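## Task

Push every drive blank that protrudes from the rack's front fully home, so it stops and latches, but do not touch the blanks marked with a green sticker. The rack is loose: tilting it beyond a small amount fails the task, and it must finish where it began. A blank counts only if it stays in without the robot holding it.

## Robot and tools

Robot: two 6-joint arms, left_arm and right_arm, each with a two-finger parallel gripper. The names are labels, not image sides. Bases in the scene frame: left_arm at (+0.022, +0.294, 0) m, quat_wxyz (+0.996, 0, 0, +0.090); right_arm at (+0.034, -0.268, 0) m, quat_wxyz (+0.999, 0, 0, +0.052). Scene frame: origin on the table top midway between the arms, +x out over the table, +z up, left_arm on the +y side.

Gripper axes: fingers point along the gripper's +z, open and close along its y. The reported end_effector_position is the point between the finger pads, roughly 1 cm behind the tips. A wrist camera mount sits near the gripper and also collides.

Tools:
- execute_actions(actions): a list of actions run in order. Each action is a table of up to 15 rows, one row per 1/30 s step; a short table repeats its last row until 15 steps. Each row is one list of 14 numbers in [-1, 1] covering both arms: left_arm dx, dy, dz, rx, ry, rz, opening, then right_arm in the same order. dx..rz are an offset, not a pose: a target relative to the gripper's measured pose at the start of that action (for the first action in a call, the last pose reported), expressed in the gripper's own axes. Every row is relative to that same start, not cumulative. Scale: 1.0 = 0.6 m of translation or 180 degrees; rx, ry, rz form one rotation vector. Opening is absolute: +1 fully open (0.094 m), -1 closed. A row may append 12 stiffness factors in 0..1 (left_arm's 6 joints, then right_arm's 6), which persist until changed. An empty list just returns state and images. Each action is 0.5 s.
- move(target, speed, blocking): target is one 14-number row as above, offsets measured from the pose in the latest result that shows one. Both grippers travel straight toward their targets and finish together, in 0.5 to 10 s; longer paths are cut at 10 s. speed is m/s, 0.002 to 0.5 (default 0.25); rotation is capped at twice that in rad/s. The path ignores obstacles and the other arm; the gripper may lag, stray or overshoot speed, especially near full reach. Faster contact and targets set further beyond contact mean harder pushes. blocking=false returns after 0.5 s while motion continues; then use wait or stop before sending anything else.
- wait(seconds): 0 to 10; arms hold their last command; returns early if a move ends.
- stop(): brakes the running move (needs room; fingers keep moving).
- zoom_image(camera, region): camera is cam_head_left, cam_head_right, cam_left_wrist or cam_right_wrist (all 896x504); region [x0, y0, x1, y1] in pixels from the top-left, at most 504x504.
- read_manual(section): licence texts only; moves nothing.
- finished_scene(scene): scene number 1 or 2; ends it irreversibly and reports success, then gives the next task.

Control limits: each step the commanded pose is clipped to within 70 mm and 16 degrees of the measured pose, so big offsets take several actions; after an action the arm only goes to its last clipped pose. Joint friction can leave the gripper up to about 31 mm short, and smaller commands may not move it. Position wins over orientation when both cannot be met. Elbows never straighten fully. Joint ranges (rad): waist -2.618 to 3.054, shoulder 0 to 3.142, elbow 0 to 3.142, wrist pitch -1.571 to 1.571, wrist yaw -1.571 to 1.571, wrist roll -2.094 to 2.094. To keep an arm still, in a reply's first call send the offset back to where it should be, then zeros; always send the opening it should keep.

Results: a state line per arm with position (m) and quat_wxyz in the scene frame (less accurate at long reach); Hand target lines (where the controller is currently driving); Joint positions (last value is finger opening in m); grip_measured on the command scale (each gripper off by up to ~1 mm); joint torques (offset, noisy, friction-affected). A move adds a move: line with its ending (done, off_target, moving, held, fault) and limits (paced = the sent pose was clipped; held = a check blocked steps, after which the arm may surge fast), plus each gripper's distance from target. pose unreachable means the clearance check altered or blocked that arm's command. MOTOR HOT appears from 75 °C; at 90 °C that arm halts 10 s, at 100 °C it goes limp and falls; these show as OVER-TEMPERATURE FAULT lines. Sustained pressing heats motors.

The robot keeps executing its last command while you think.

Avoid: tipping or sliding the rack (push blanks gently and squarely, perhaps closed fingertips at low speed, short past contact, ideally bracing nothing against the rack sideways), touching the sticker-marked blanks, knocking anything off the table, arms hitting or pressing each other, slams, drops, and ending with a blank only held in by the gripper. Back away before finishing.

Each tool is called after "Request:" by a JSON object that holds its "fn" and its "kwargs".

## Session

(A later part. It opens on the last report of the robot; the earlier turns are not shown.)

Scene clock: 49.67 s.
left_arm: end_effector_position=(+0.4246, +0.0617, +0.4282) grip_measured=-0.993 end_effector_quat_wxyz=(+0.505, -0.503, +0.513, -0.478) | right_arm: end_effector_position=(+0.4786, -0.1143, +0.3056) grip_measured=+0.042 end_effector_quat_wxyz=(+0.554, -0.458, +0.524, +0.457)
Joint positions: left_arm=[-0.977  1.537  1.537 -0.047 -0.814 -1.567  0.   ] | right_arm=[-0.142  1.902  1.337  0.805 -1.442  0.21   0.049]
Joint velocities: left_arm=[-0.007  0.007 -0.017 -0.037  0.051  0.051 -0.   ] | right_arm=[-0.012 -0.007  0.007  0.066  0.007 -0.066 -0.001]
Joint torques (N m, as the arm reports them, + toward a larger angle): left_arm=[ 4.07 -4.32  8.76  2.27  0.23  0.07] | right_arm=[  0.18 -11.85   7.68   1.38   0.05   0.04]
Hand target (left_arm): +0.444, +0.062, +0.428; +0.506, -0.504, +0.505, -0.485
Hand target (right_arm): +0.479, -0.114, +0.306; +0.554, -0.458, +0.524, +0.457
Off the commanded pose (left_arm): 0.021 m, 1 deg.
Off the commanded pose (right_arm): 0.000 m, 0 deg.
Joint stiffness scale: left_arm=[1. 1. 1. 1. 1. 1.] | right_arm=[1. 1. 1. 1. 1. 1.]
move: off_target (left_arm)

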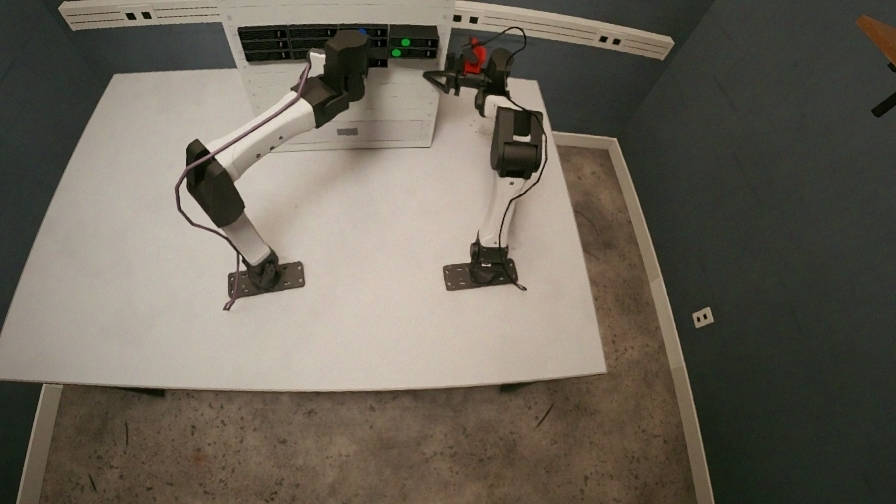

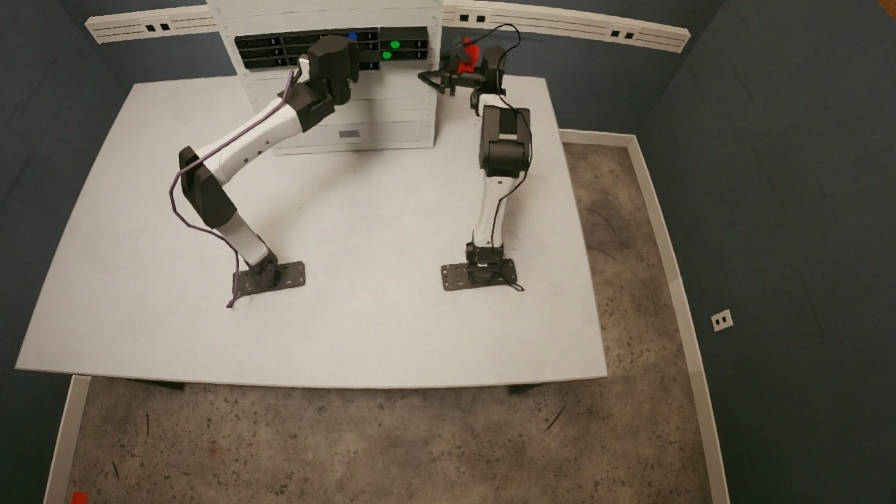

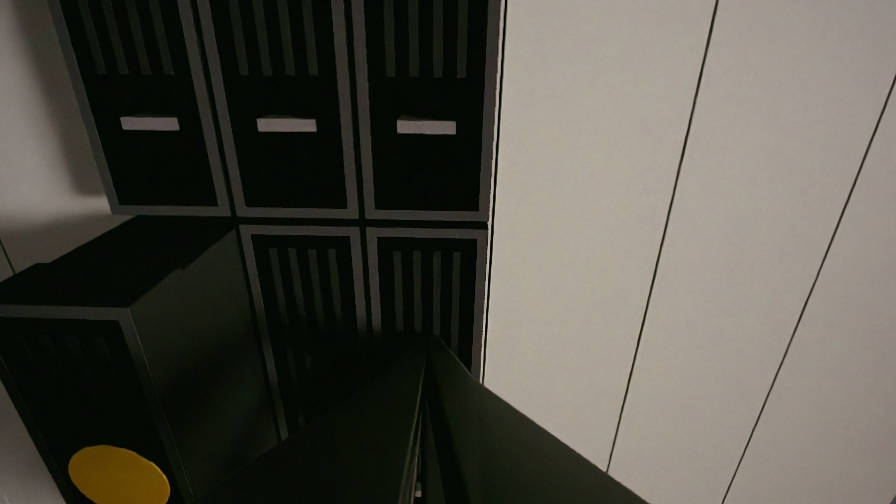

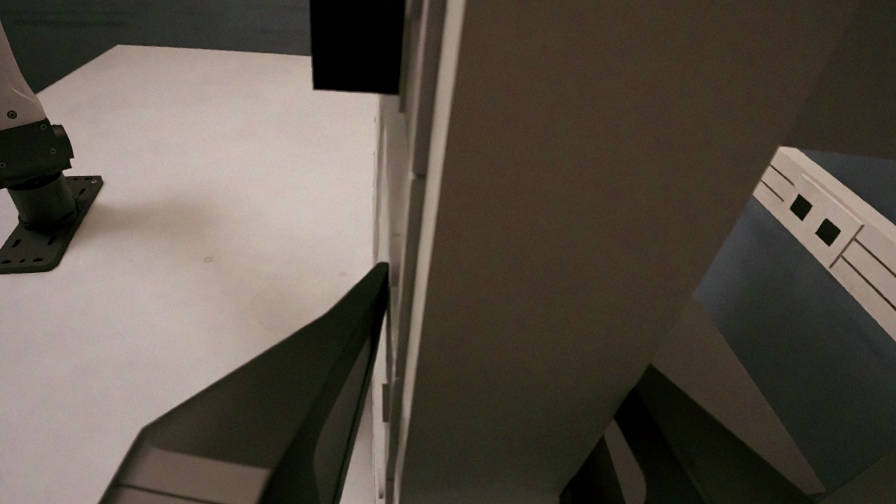

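Request:
{"fn": "move", "kwargs": {"target": [0.0053, 0.0253, -0.1037, 0.0105, 0.0054, -0.0118, -1, 0, 0, 0, 0, 0, 0, -0.01], "speed": 0.08}}

Request:
{"fn": "move", "kwargs": {"target": [0, 0.08, 0, 0, 0, 0, -1, 0, 0, 0, 0, 0, 0, -0.01], "speed": 0.08}}

Scene clock: 51.53 s.
left_arm: end_effector_position=(+0.3670, +0.0533, +0.4108) grip_measured=-0.993 end_effector_quat_wxyz=(+0.499, -0.497, +0.511, -0.493) | right_arm: end_effector_position=(+0.4786, -0.1143, +0.3056) grip_measured=+0.042 end_effector_quat_wxyz=(+0.554, -0.458, +0.524, +0.457)
Joint positions: left_arm=[-1.126  1.392  1.32   0.045 -0.938 -1.573  0.   ] | right_arm=[-0.142  1.902  1.337  0.805 -1.442  0.21   0.049]
Joint velocities: left_arm=[ 0.002 -0.002  0.002 -0.022 -0.022 -0.037 -0.   ] | right_arm=[ 0.002 -0.002  0.007  0.037  0.022  0.007 -0.001]
Joint torques (N m, as the arm reports them, + toward a larger angle): left_arm=[-0.09 -8.34  5.84  1.94 -0.26  0.02] | right_arm=[  0.18 -11.84   7.68   1.39   0.05   0.04]
Hand target (left_arm): +0.362, +0.058, +0.415; +0.500, -0.500, +0.500, -0.500
Hand target (right_arm): +0.479, -0.114, +0.306; +0.554, -0.458, +0.524, +0.457
Off the commanded pose (left_arm): 0.008 m, 1 deg.
Off the commanded pose (right_arm): 0.000 m, 0 deg.
Joint stiffness scale: left_arm=[1. 1. 1. 1. 1. 1.] | right_arm=[1. 1. 1. 1. 1. 1.]
move: done

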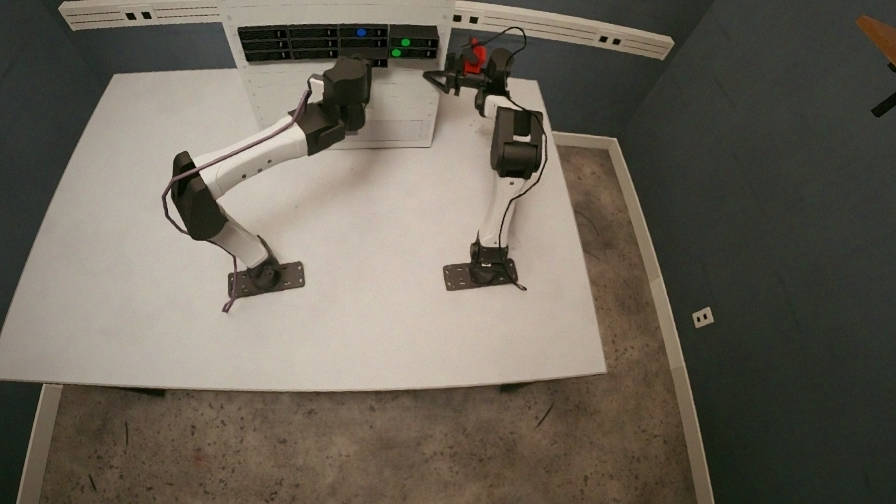

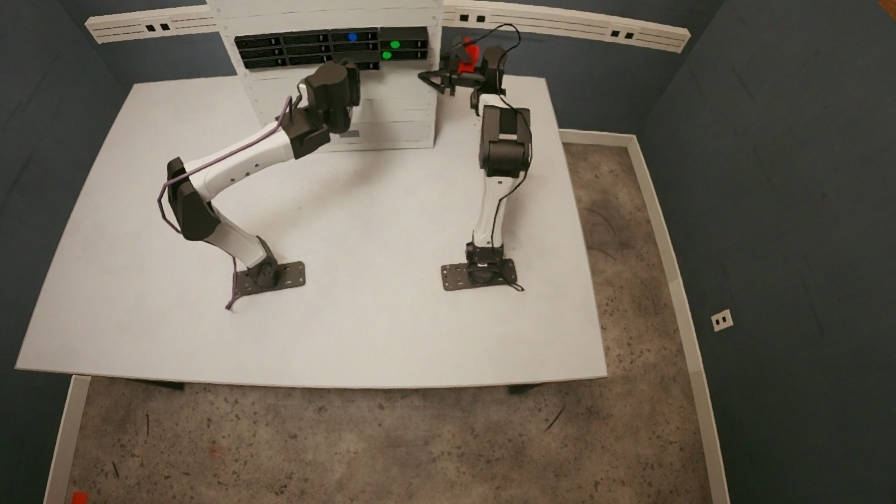

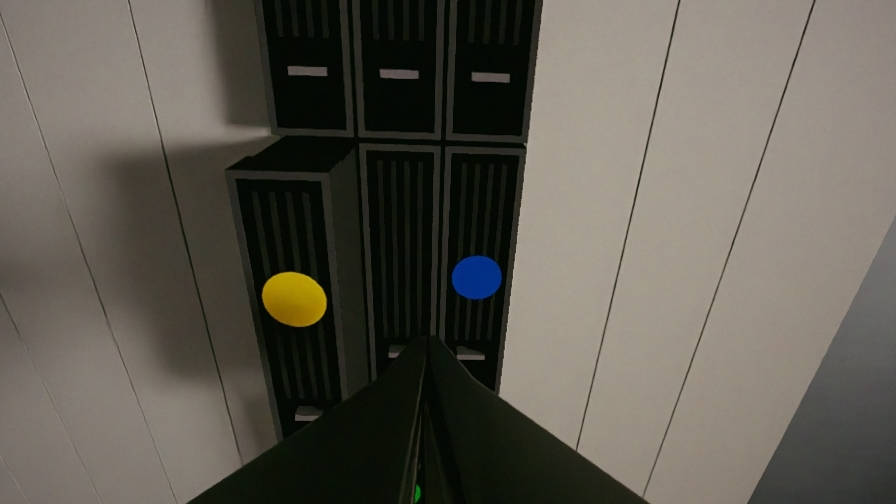

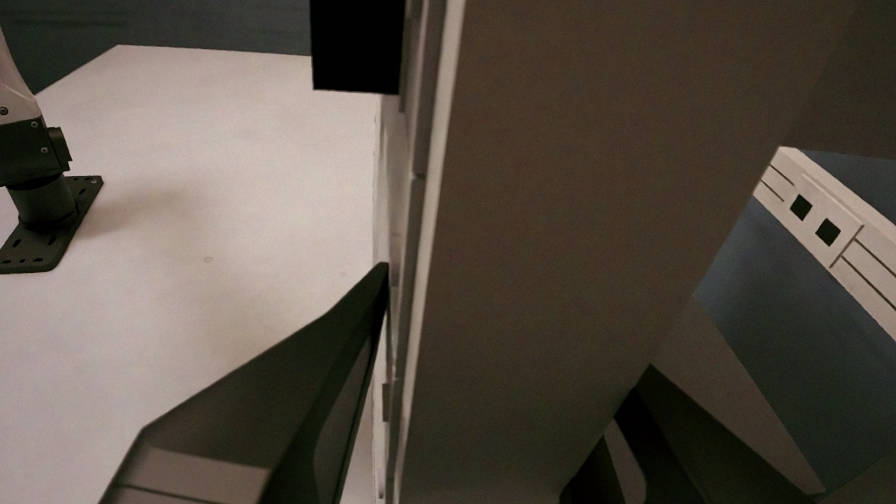

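Scene clock: 52.67 s.
left_arm: end_effector_position=(+0.3689, +0.0506, +0.3569) grip_measured=-0.993 end_effector_quat_wxyz=(+0.500, -0.496, +0.520, -0.483) | right_arm: end_effector_position=(+0.4786, -0.1143, +0.3056) grip_measured=+0.042 end_effector_quat_wxyz=(+0.554, -0.458, +0.524, +0.457)
Joint positions: left_arm=[-1.126  1.392  1.127  0.209 -0.938 -1.575  0.   ] | right_arm=[-0.142  1.902  1.337  0.805 -1.442  0.21   0.049]
Joint velocities: left_arm=[-0.007 -0.012  0.002  0.066  0.022  0.051  0.001] | right_arm=[-0.002  0.002 -0.007  0.051 -0.081  0.007 -0.   ]
Joint torques (N m, as the arm reports them, + toward a larger angle): left_arm=[ 0.6  -8.64  5.99  1.9  -0.11  0.04] | right_arm=[  0.18 -11.85   7.69   1.38   0.05   0.04]
Hand target (left_arm): +0.366, +0.055, +0.363; +0.499, -0.497, +0.511, -0.493
Hand target (right_arm): +0.479, -0.114, +0.306; +0.554, -0.458, +0.524, +0.457
Off the commanded pose (left_arm): 0.007 m, 2 deg.
Off the commanded pose (right_arm): 0.000 m, 0 deg.
Joint stiffness scale: left_arm=[1. 1. 1. 1. 1. 1.] | right_arm=[1. 1. 1. 1. 1. 1.]
move: done

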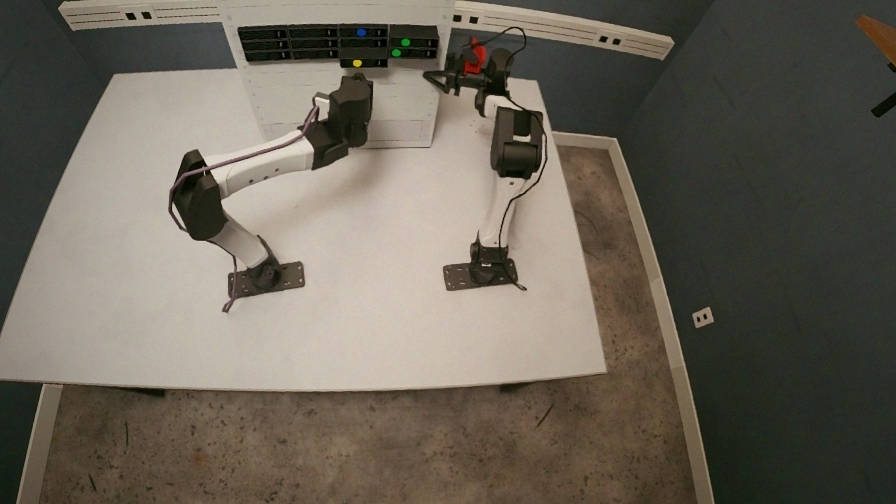

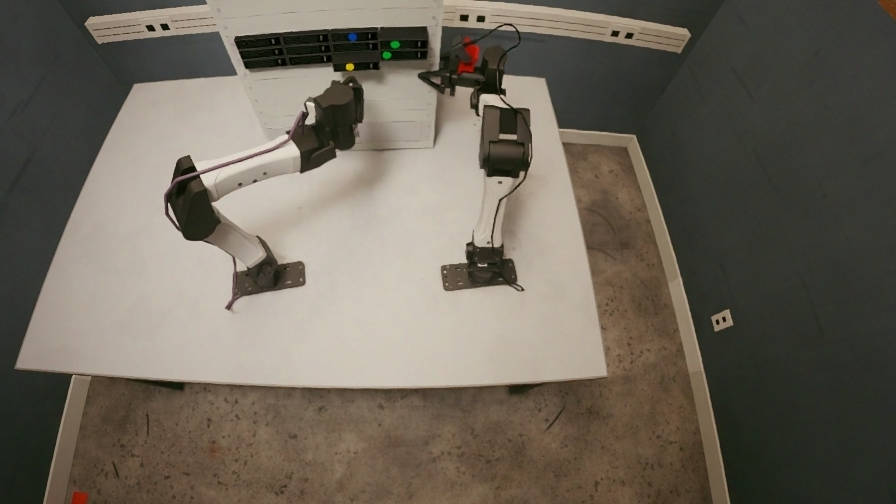

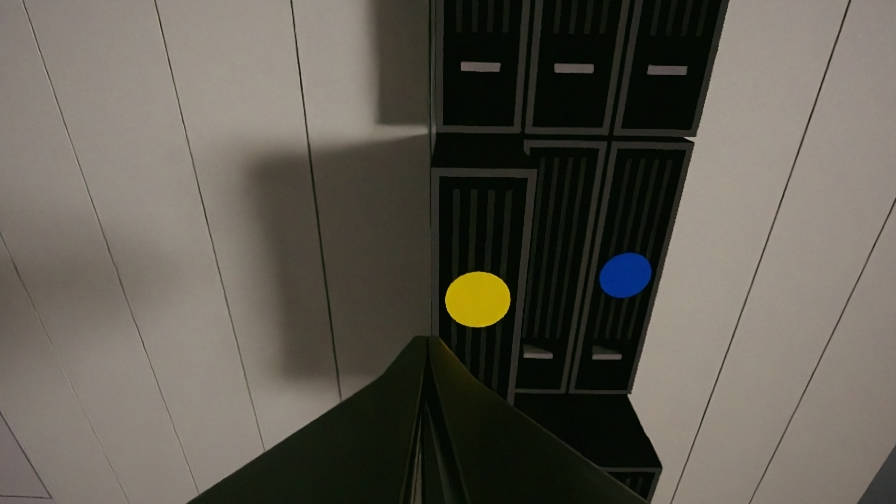

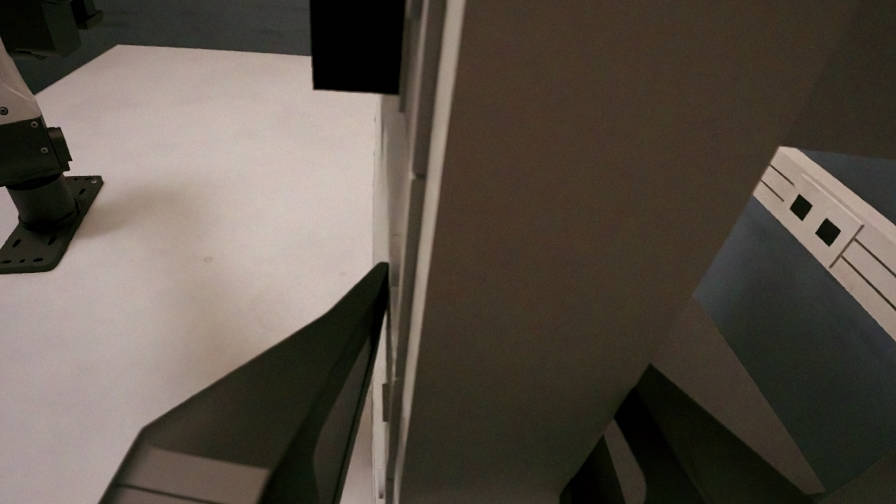

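Request:
{"fn": "zoom_image", "kwargs": {"camera": "cam_left_wrist", "region": [500, 90, 740, 200]}}

Request:
{"fn": "zoom_image", "kwargs": {"camera": "cam_head_left", "region": [280, 10, 460, 90]}}

Region (500, 90, 740, 200) of cam_left_wrist's 896x504 image, scaled by 2.100, with more detail than that image has; it fills the top 231 rows of this view, and the rest is white.

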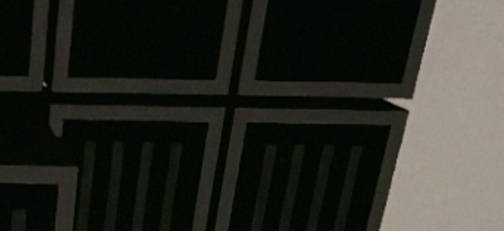

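Region (280, 10, 460, 90) of cam_head_left's 896x504 image, scaled by 2.800, with more detail than that image has.

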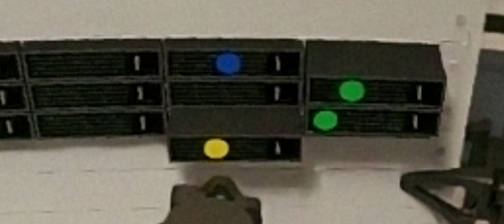

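Request:
{"fn": "move", "kwargs": {"target": [-0.0103, -0.029, 0.022, 0.0105, -0.0022, -0.0131, -1, 0, 0, 0, 0, 0, 0, -0.01], "speed": 0.04}}

Scene clock: 54.13 s.
left_arm: end_effector_position=(+0.3777, +0.0590, +0.3688) grip_measured=-0.993 end_effector_quat_wxyz=(+0.501, -0.501, +0.505, -0.493) | right_arm: end_effector_position=(+0.4786, -0.1143, +0.3056) grip_measured=+0.042 end_effector_quat_wxyz=(+0.554, -0.458, +0.524, +0.457)
Joint positions: left_arm=[-1.09   1.392  1.149  0.223 -0.915 -1.575  0.   ] | right_arm=[-0.142  1.902  1.337  0.805 -1.442  0.21   0.049]
Joint velocities: left_arm=[-0.002 -0.002 -0.007  0.007 -0.007 -0.066  0.001] | right_arm=[-0.002 -0.007 -0.027  0.022  0.022  0.051 -0.001]
Joint torques (N m, as the arm reports them, + toward a larger angle): left_arm=[ 1.23 -5.39  8.34  1.95  0.02  0.1 ] | right_arm=[  0.18 -11.85   7.69   1.38   0.05   0.04]
Hand target (left_arm): +0.382, +0.056, +0.374; +0.500, -0.500, +0.500, -0.500
Hand target (right_arm): +0.479, -0.114, +0.306; +0.554, -0.458, +0.524, +0.457
Off the commanded pose (left_arm): 0.008 m, 1 deg.
Off the commanded pose (right_arm): 0.000 m, 0 deg.
Joint stiffness scale: left_arm=[1. 1. 1. 1. 1. 1.] | right_arm=[1. 1. 1. 1. 1. 1.]
move: done

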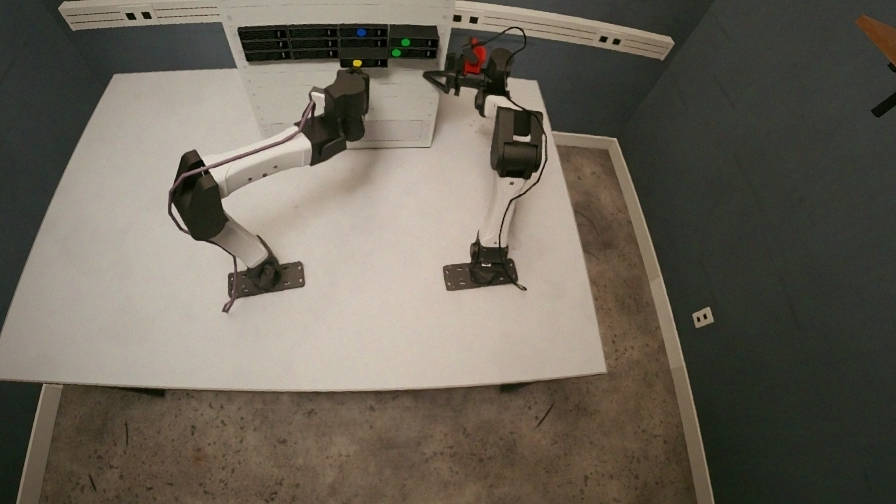

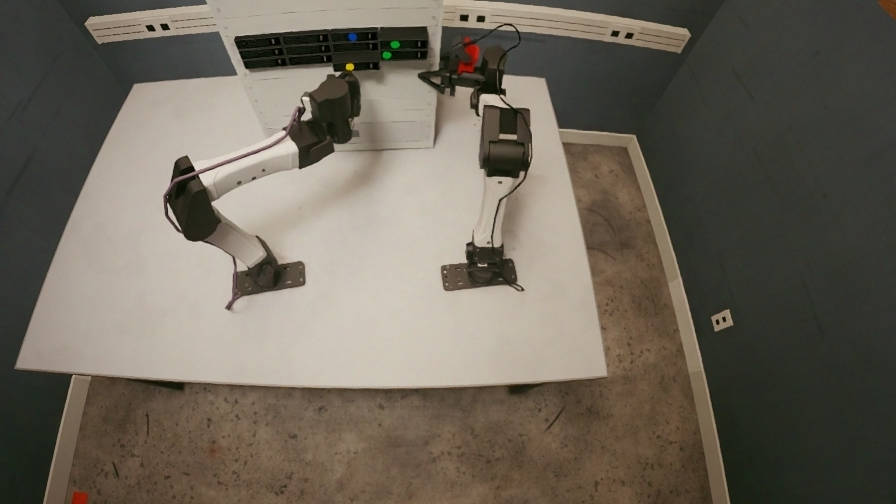

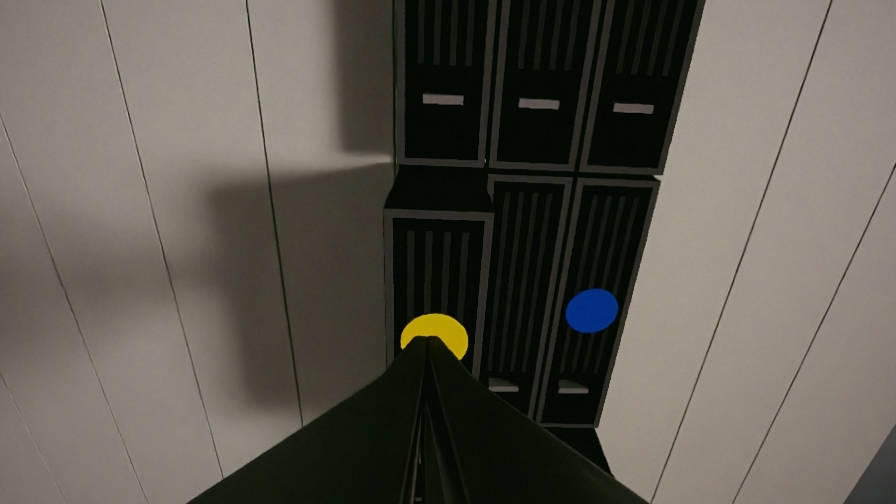

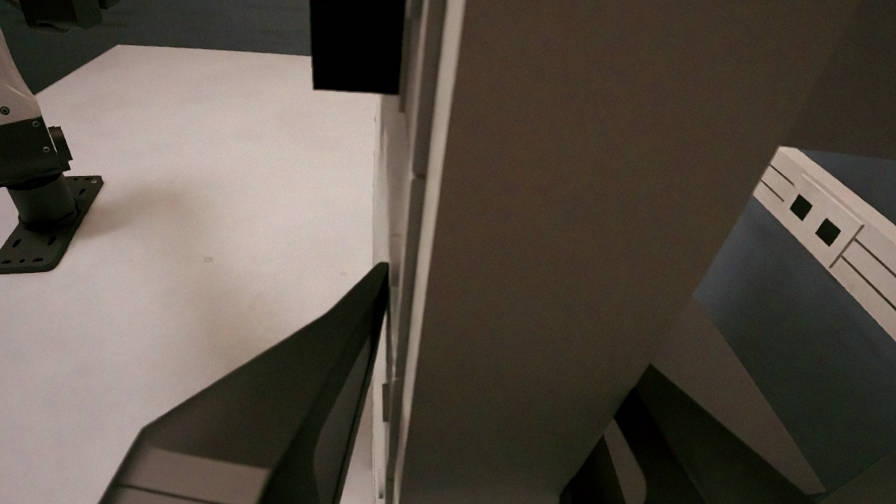

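Request:
{"fn": "move", "kwargs": {"target": [0.004, -0.009, 0.11, 0, 0, 0, -1, 0, 0, 0, 0, 0, 0, -0.01], "speed": 0.025}}

Scene clock: 57.30 s.
left_arm: end_effector_position=(+0.4244, +0.0626, +0.3686) grip_measured=-0.993 end_effector_quat_wxyz=(+0.506, -0.507, +0.509, -0.477) | right_arm: end_effector_position=(+0.4786, -0.1143, +0.3056) grip_measured=+0.042 end_effector_quat_wxyz=(+0.554, -0.458, +0.524, +0.457)
Joint positions: left_arm=[-0.978  1.511  1.274  0.189 -0.826 -1.575  0.   ] | right_arm=[-0.142  1.902  1.337  0.805 -1.442  0.21   0.049]
Joint velocities: left_arm=[ 0.012  0.002  0.012  0.051  0.022 -0.037  0.001] | right_arm=[-0.007 -0.012 -0.022  0.007 -0.007  0.022  0.   ]
Joint torques (N m, as the arm reports them, + toward a larger angle): left_arm=[ 3.46 -4.44  9.46  2.25  0.41  0.1 ] | right_arm=[  0.19 -11.84   7.69   1.38   0.05   0.04]
Hand target (left_arm): +0.442, +0.059, +0.373; +0.502, -0.501, +0.505, -0.492
Hand target (right_arm): +0.479, -0.114, +0.306; +0.554, -0.458, +0.524, +0.457
Off the commanded pose (left_arm): 0.021 m, 2 deg.
Off the commanded pose (right_arm): 0.000 m, 0 deg.
Joint stiffness scale: left_arm=[1. 1. 1. 1. 1. 1.] | right_arm=[1. 1. 1. 1. 1. 1.]
move: off_target (left_arm)

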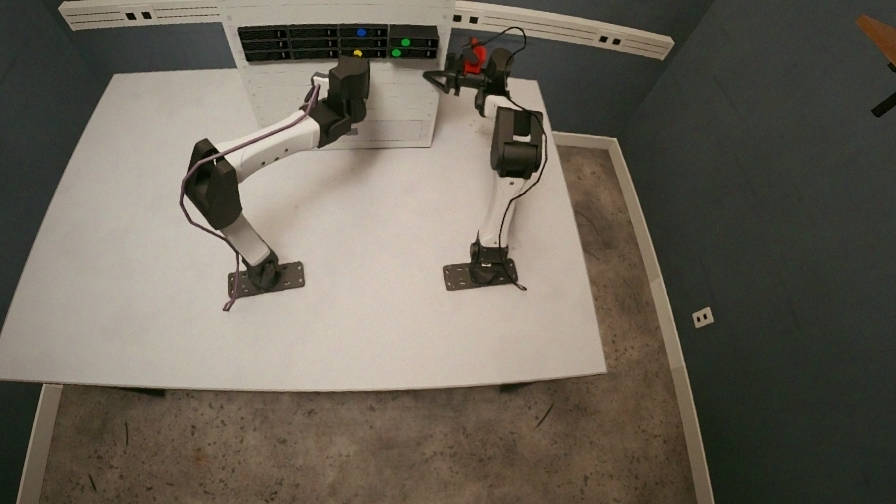

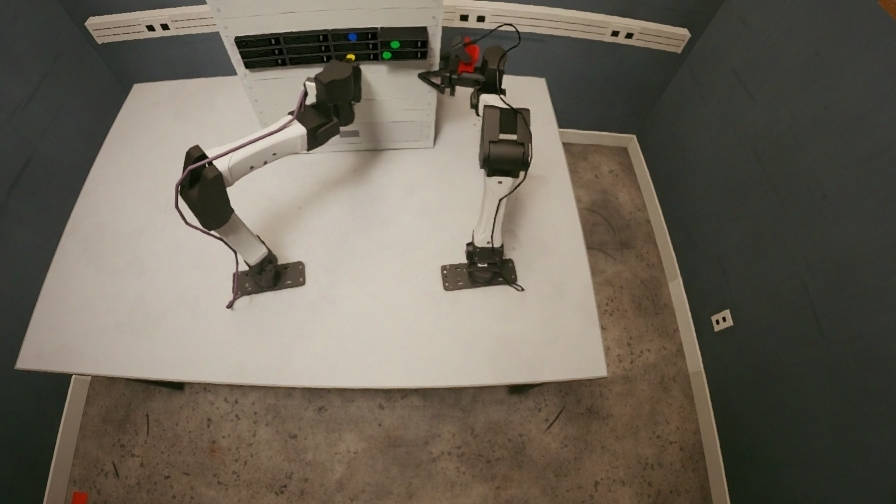

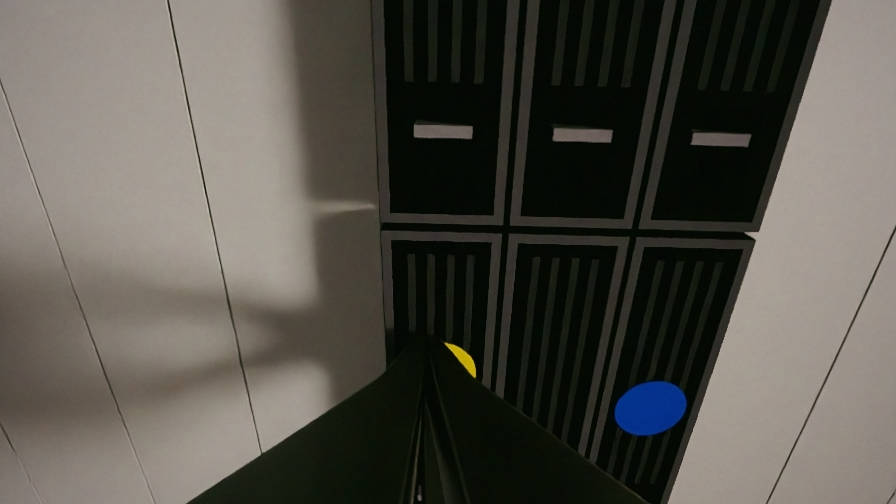

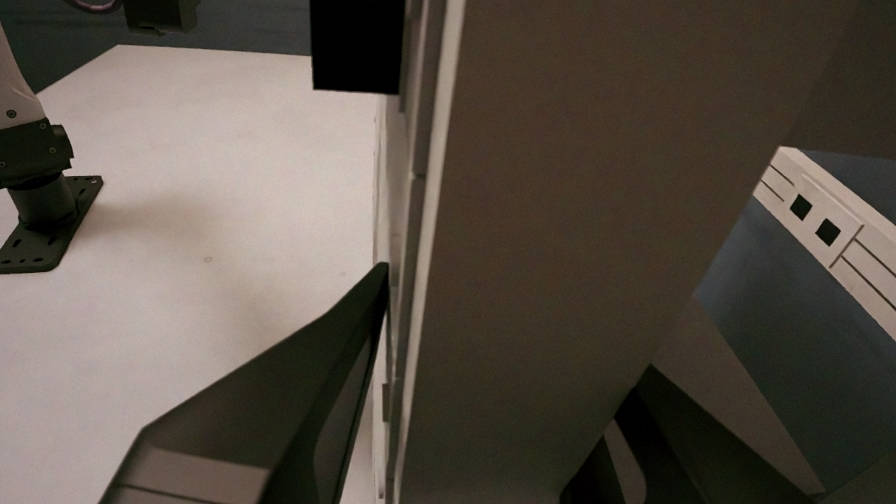

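Request:
{"fn": "zoom_image", "kwargs": {"camera": "cam_left_wrist", "region": [360, 180, 780, 290]}}

Region (360, 180, 780, 290) of cam_left_wrist's 896x504 image, scaled by 1.200, with more detail than that image has; it fills the top 132 rows of this view, and the rest is white.

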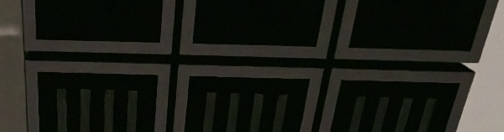

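Request:
{"fn": "move", "kwargs": {"target": [0, 0, 0.04, 0, 0, 0, -1, 0, 0, 0, 0, 0, 0, -0.01], "speed": 0.03}}

Scene clock: 58.90 s.
left_arm: end_effector_position=(+0.4247, +0.0627, +0.3684) grip_measured=-0.993 end_effector_quat_wxyz=(+0.506, -0.507, +0.514, -0.473) | right_arm: end_effector_position=(+0.4786, -0.1143, +0.3056) grip_measured=+0.042 end_effector_quat_wxyz=(+0.554, -0.458, +0.524, +0.457)
Joint positions: left_arm=[-0.977  1.511  1.284  0.166 -0.822 -1.575  0.   ] | right_arm=[-0.142  1.902  1.337  0.805 -1.442  0.21   0.049]
Joint velocities: left_arm=[ 0.002  0.002 -0.002 -0.037 -0.051 -0.022 -0.001] | right_arm=[-0.007 -0.002  0.002 -0.125 -0.022 -0.066  0.   ]
Joint torques (N m, as the arm reports them, + toward a larger angle): left_arm=[ 4.64 -3.93  9.24  2.19  0.31  0.08] | right_arm=[  0.18 -11.85   7.68   1.38   0.05   0.04]
Hand target (left_arm): +0.446, +0.065, +0.367; +0.506, -0.507, +0.509, -0.477
Hand target (right_arm): +0.479, -0.114, +0.306; +0.554, -0.458, +0.524, +0.457
Off the commanded pose (left_arm): 0.024 m, 1 deg.
Off the commanded pose (right_arm): 0.000 m, 0 deg.
Joint stiffness scale: left_arm=[1. 1. 1. 1. 1. 1.] | right_arm=[1. 1. 1. 1. 1. 1.]
move: off_target (left_arm)

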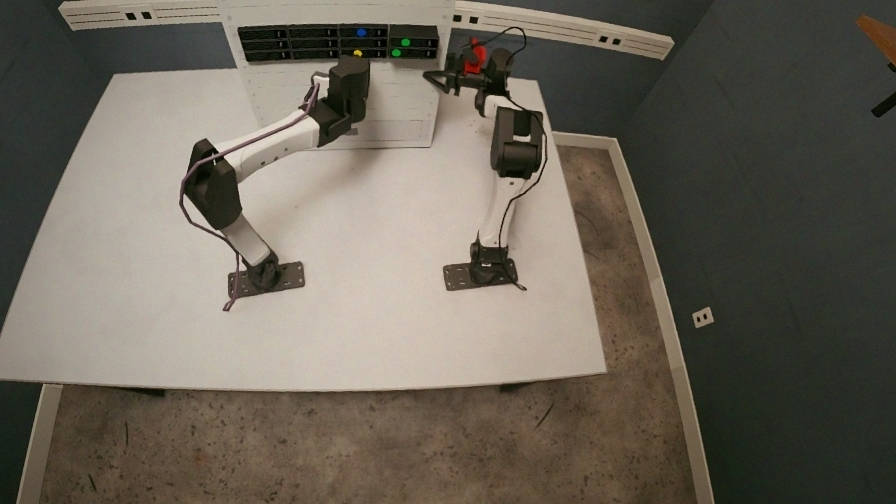

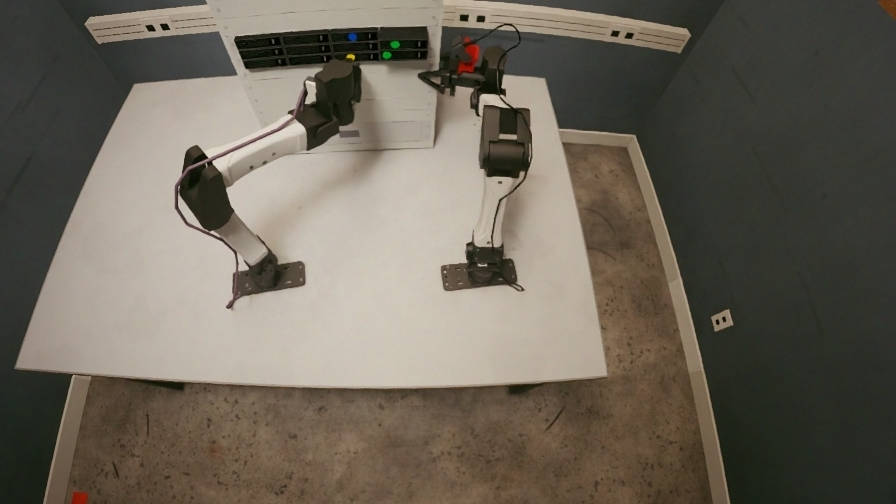

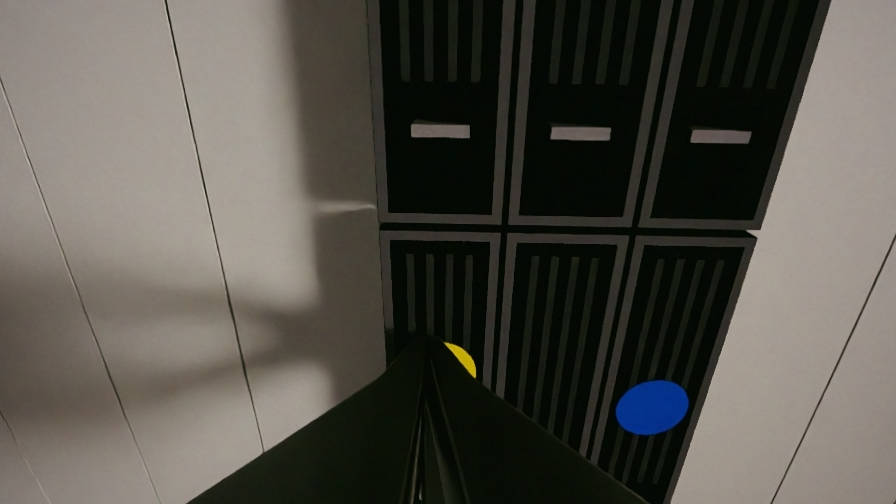

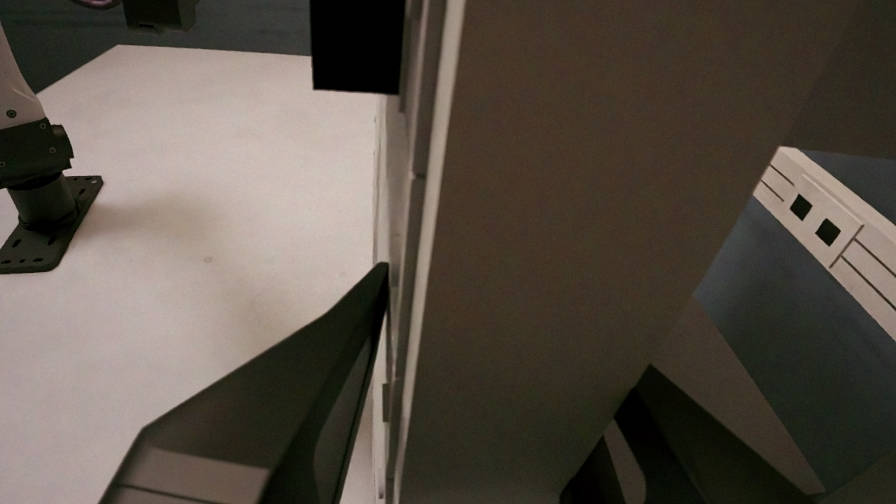

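Request:
{"fn": "move", "kwargs": {"target": [0.05, 0.083, -0.167, 0, 0, 0, -1, 0, 0, 0, 0, 0, 0, -0.01], "speed": 0.12}}

Request:
{"fn": "execute_actions", "kwargs": {"actions": [[[0,0,0,0,0,0,-1,0,0,0,0,0,0,0.1],[0,0,0,0,0,0,-1,0,0,0,0,0,0,0.2],[0,0,0,0,0,0,-1,0,0,0,0,0,0,0.35],[0,0,0,0,0,0,-1,0,0,0,0,0,0,0.5],[0,0,0,0,0,0,-1,0,0,0,0,0,0,0.65],[0,0,0,0,0,0,-1,0,0,0,0,0,0,0.8],[0,0,0,0,0,0,-1,0,0,0,0,0,0,1]]]}}

Scene clock: 60.83 s.
left_arm: end_effector_position=(+0.3275, +0.0269, +0.3163) grip_measured=-0.993 end_effector_quat_wxyz=(+0.505, -0.502, +0.527, -0.464) | right_arm: end_effector_position=(+0.4786, -0.1143, +0.3056) grip_measured=+0.042 end_effector_quat_wxyz=(+0.554, -0.458, +0.524, +0.457)
Joint positions: left_arm=[-1.292  1.416  1.024  0.257 -1.126 -1.626  0.   ] | right_arm=[-0.142  1.902  1.337  0.805 -1.442  0.21   0.049]
Joint velocities: left_arm=[ 0.012 -0.007 -0.012  0.022 -0.037 -0.022 -0.001] | right_arm=[ 0.002 -0.007  0.007  0.022 -0.051  0.007 -0.001]
Joint torques (N m, as the arm reports them, + toward a larger angle): left_arm=[ 0.   -8.96  5.85  1.8  -0.29  0.  ] | right_arm=[  0.17 -11.85   7.68   1.38   0.05   0.04]
Hand target (left_arm): +0.324, +0.033, +0.321; +0.505, -0.508, +0.515, -0.472
Hand target (right_arm): +0.479, -0.114, +0.306; +0.554, -0.458, +0.524, +0.457
Off the commanded pose (left_arm): 0.009 m, 2 deg.
Off the commanded pose (right_arm): 0.000 m, 0 deg.
Joint stiffness scale: left_arm=[1. 1. 1. 1. 1. 1.] | right_arm=[1. 1. 1. 1. 1. 1.]
move: done

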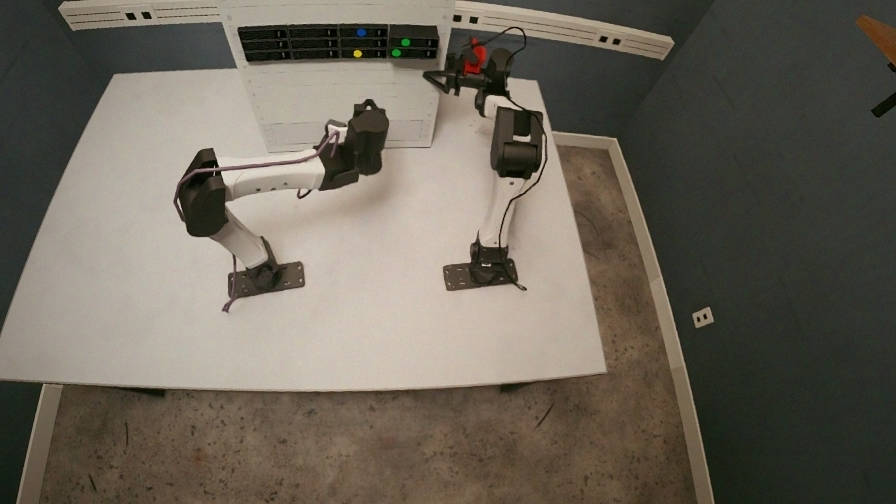

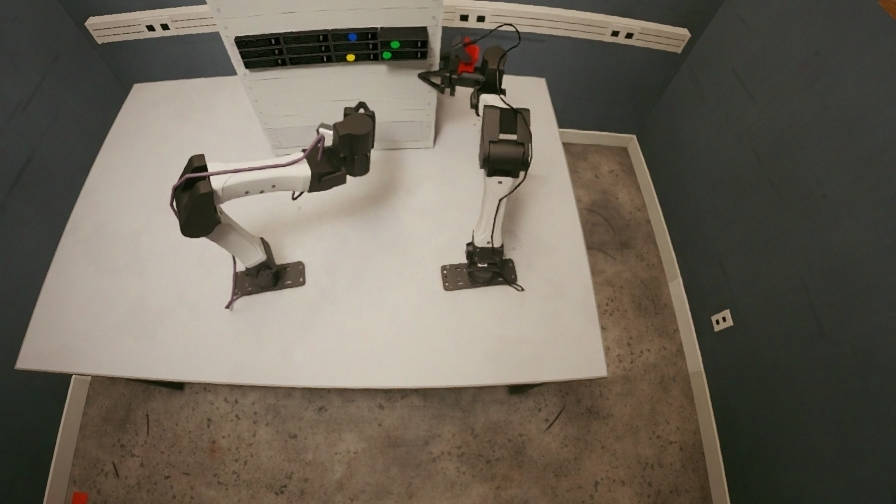

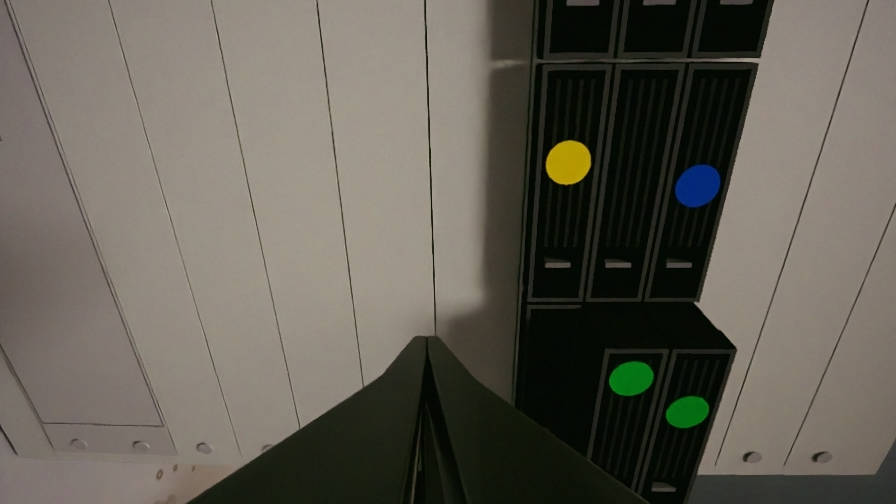

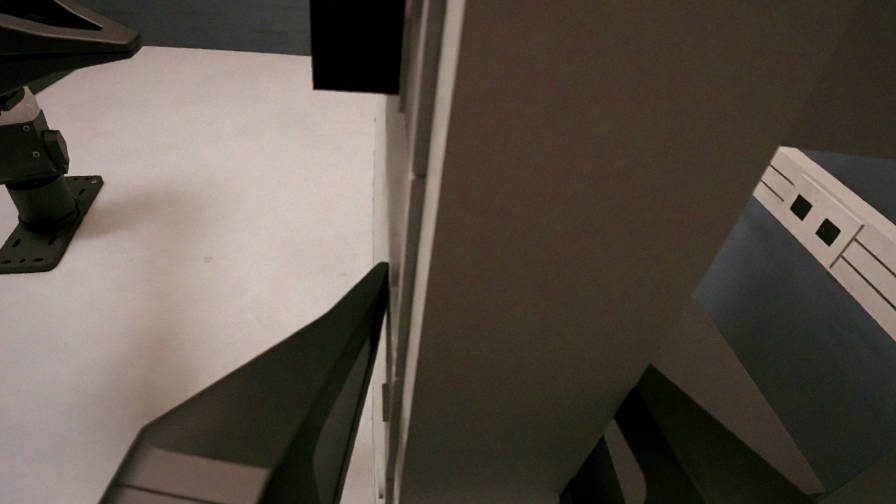

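Scene clock: 61.33 s.
left_arm: end_effector_position=(+0.3275, +0.0269, +0.3164) grip_measured=-0.993 end_effector_quat_wxyz=(+0.505, -0.502, +0.526, -0.464) | right_arm: end_effector_position=(+0.4786, -0.1143, +0.3056) grip_measured=+1.000 end_effector_quat_wxyz=(+0.554, -0.458, +0.524, +0.457)
Joint positions: left_arm=[-1.292  1.416  1.024  0.257 -1.126 -1.626  0.   ] | right_arm=[-0.142  1.902  1.337  0.805 -1.443  0.21   0.094]
Joint velocities: left_arm=[-0.012  0.002  0.002 -0.051 -0.037 -0.007 -0.001] | right_arm=[ 0.007 -0.017 -0.007 -0.095 -0.081  0.081  0.   ]
Joint torques (N m, as the arm reports them, + toward a larger angle): left_arm=[ 0.57 -7.13  6.91  1.63 -0.17  0.03] | right_arm=[  0.19 -11.81   7.69   1.38   0.05   0.04]
Hand target (left_arm): +0.327, +0.027, +0.316; +0.505, -0.502, +0.526, -0.464
Hand target (right_arm): +0.479, -0.114, +0.306; +0.554, -0.458, +0.524, +0.457
Off the commanded pose (left_arm): 0.000 m, 0 deg.
Off the commanded pose (right_arm): 0.000 m, 0 deg.
Joint stiffness scale: left_arm=[1. 1. 1. 1. 1. 1.] | right_arm=[1. 1. 1. 1. 1. 1.]

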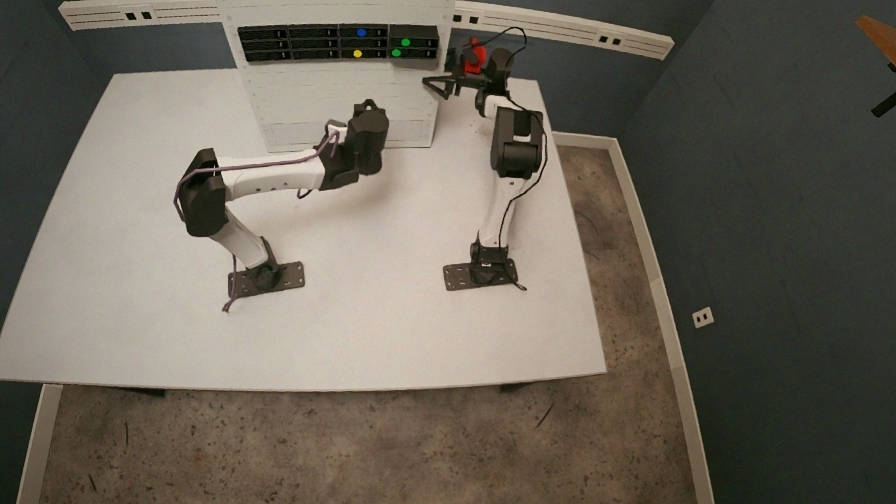

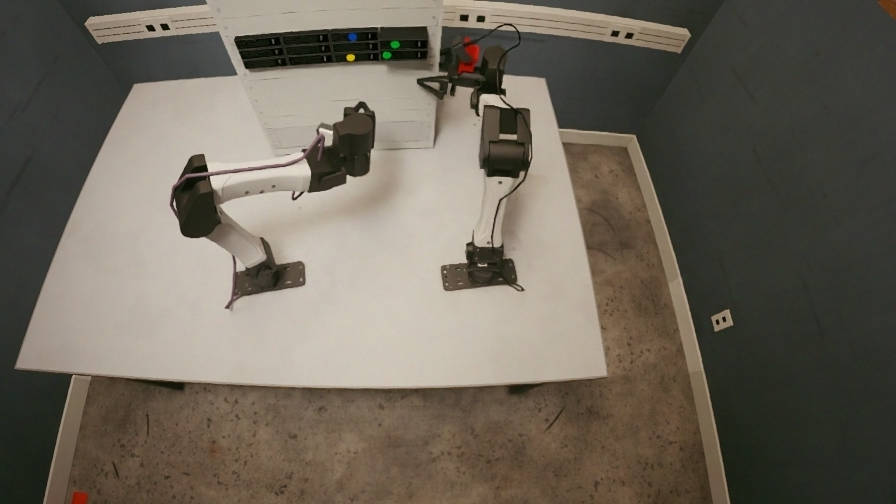

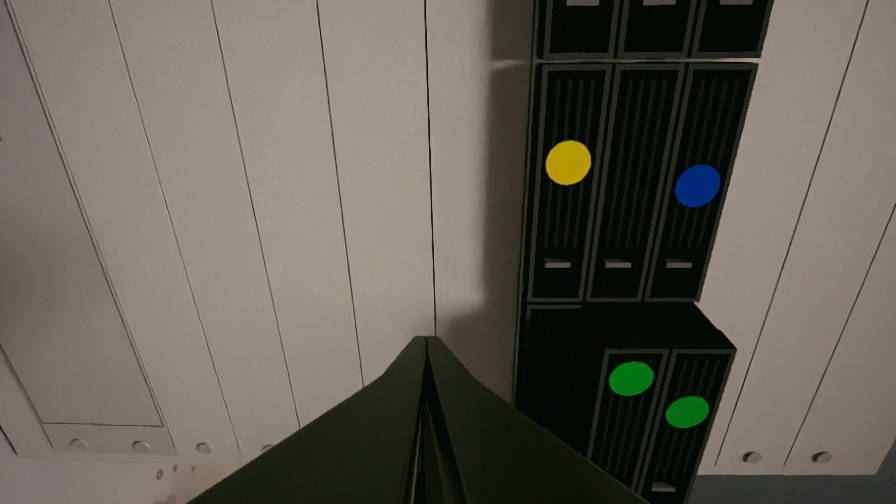

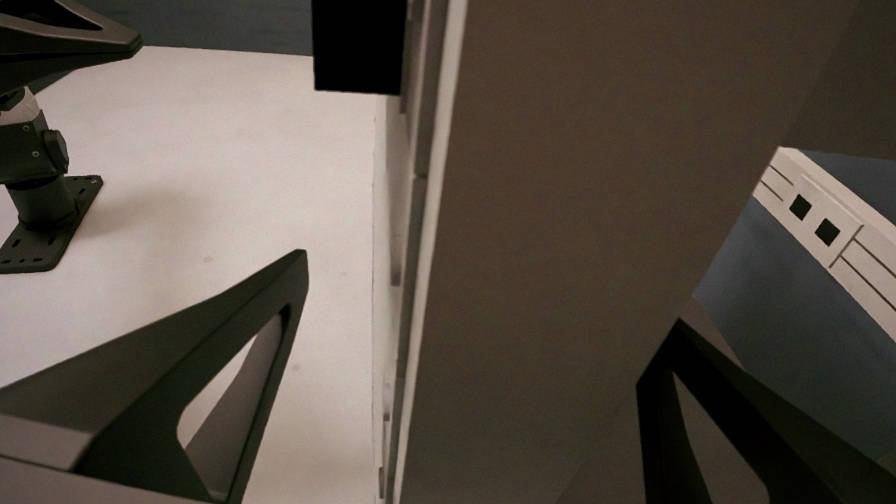

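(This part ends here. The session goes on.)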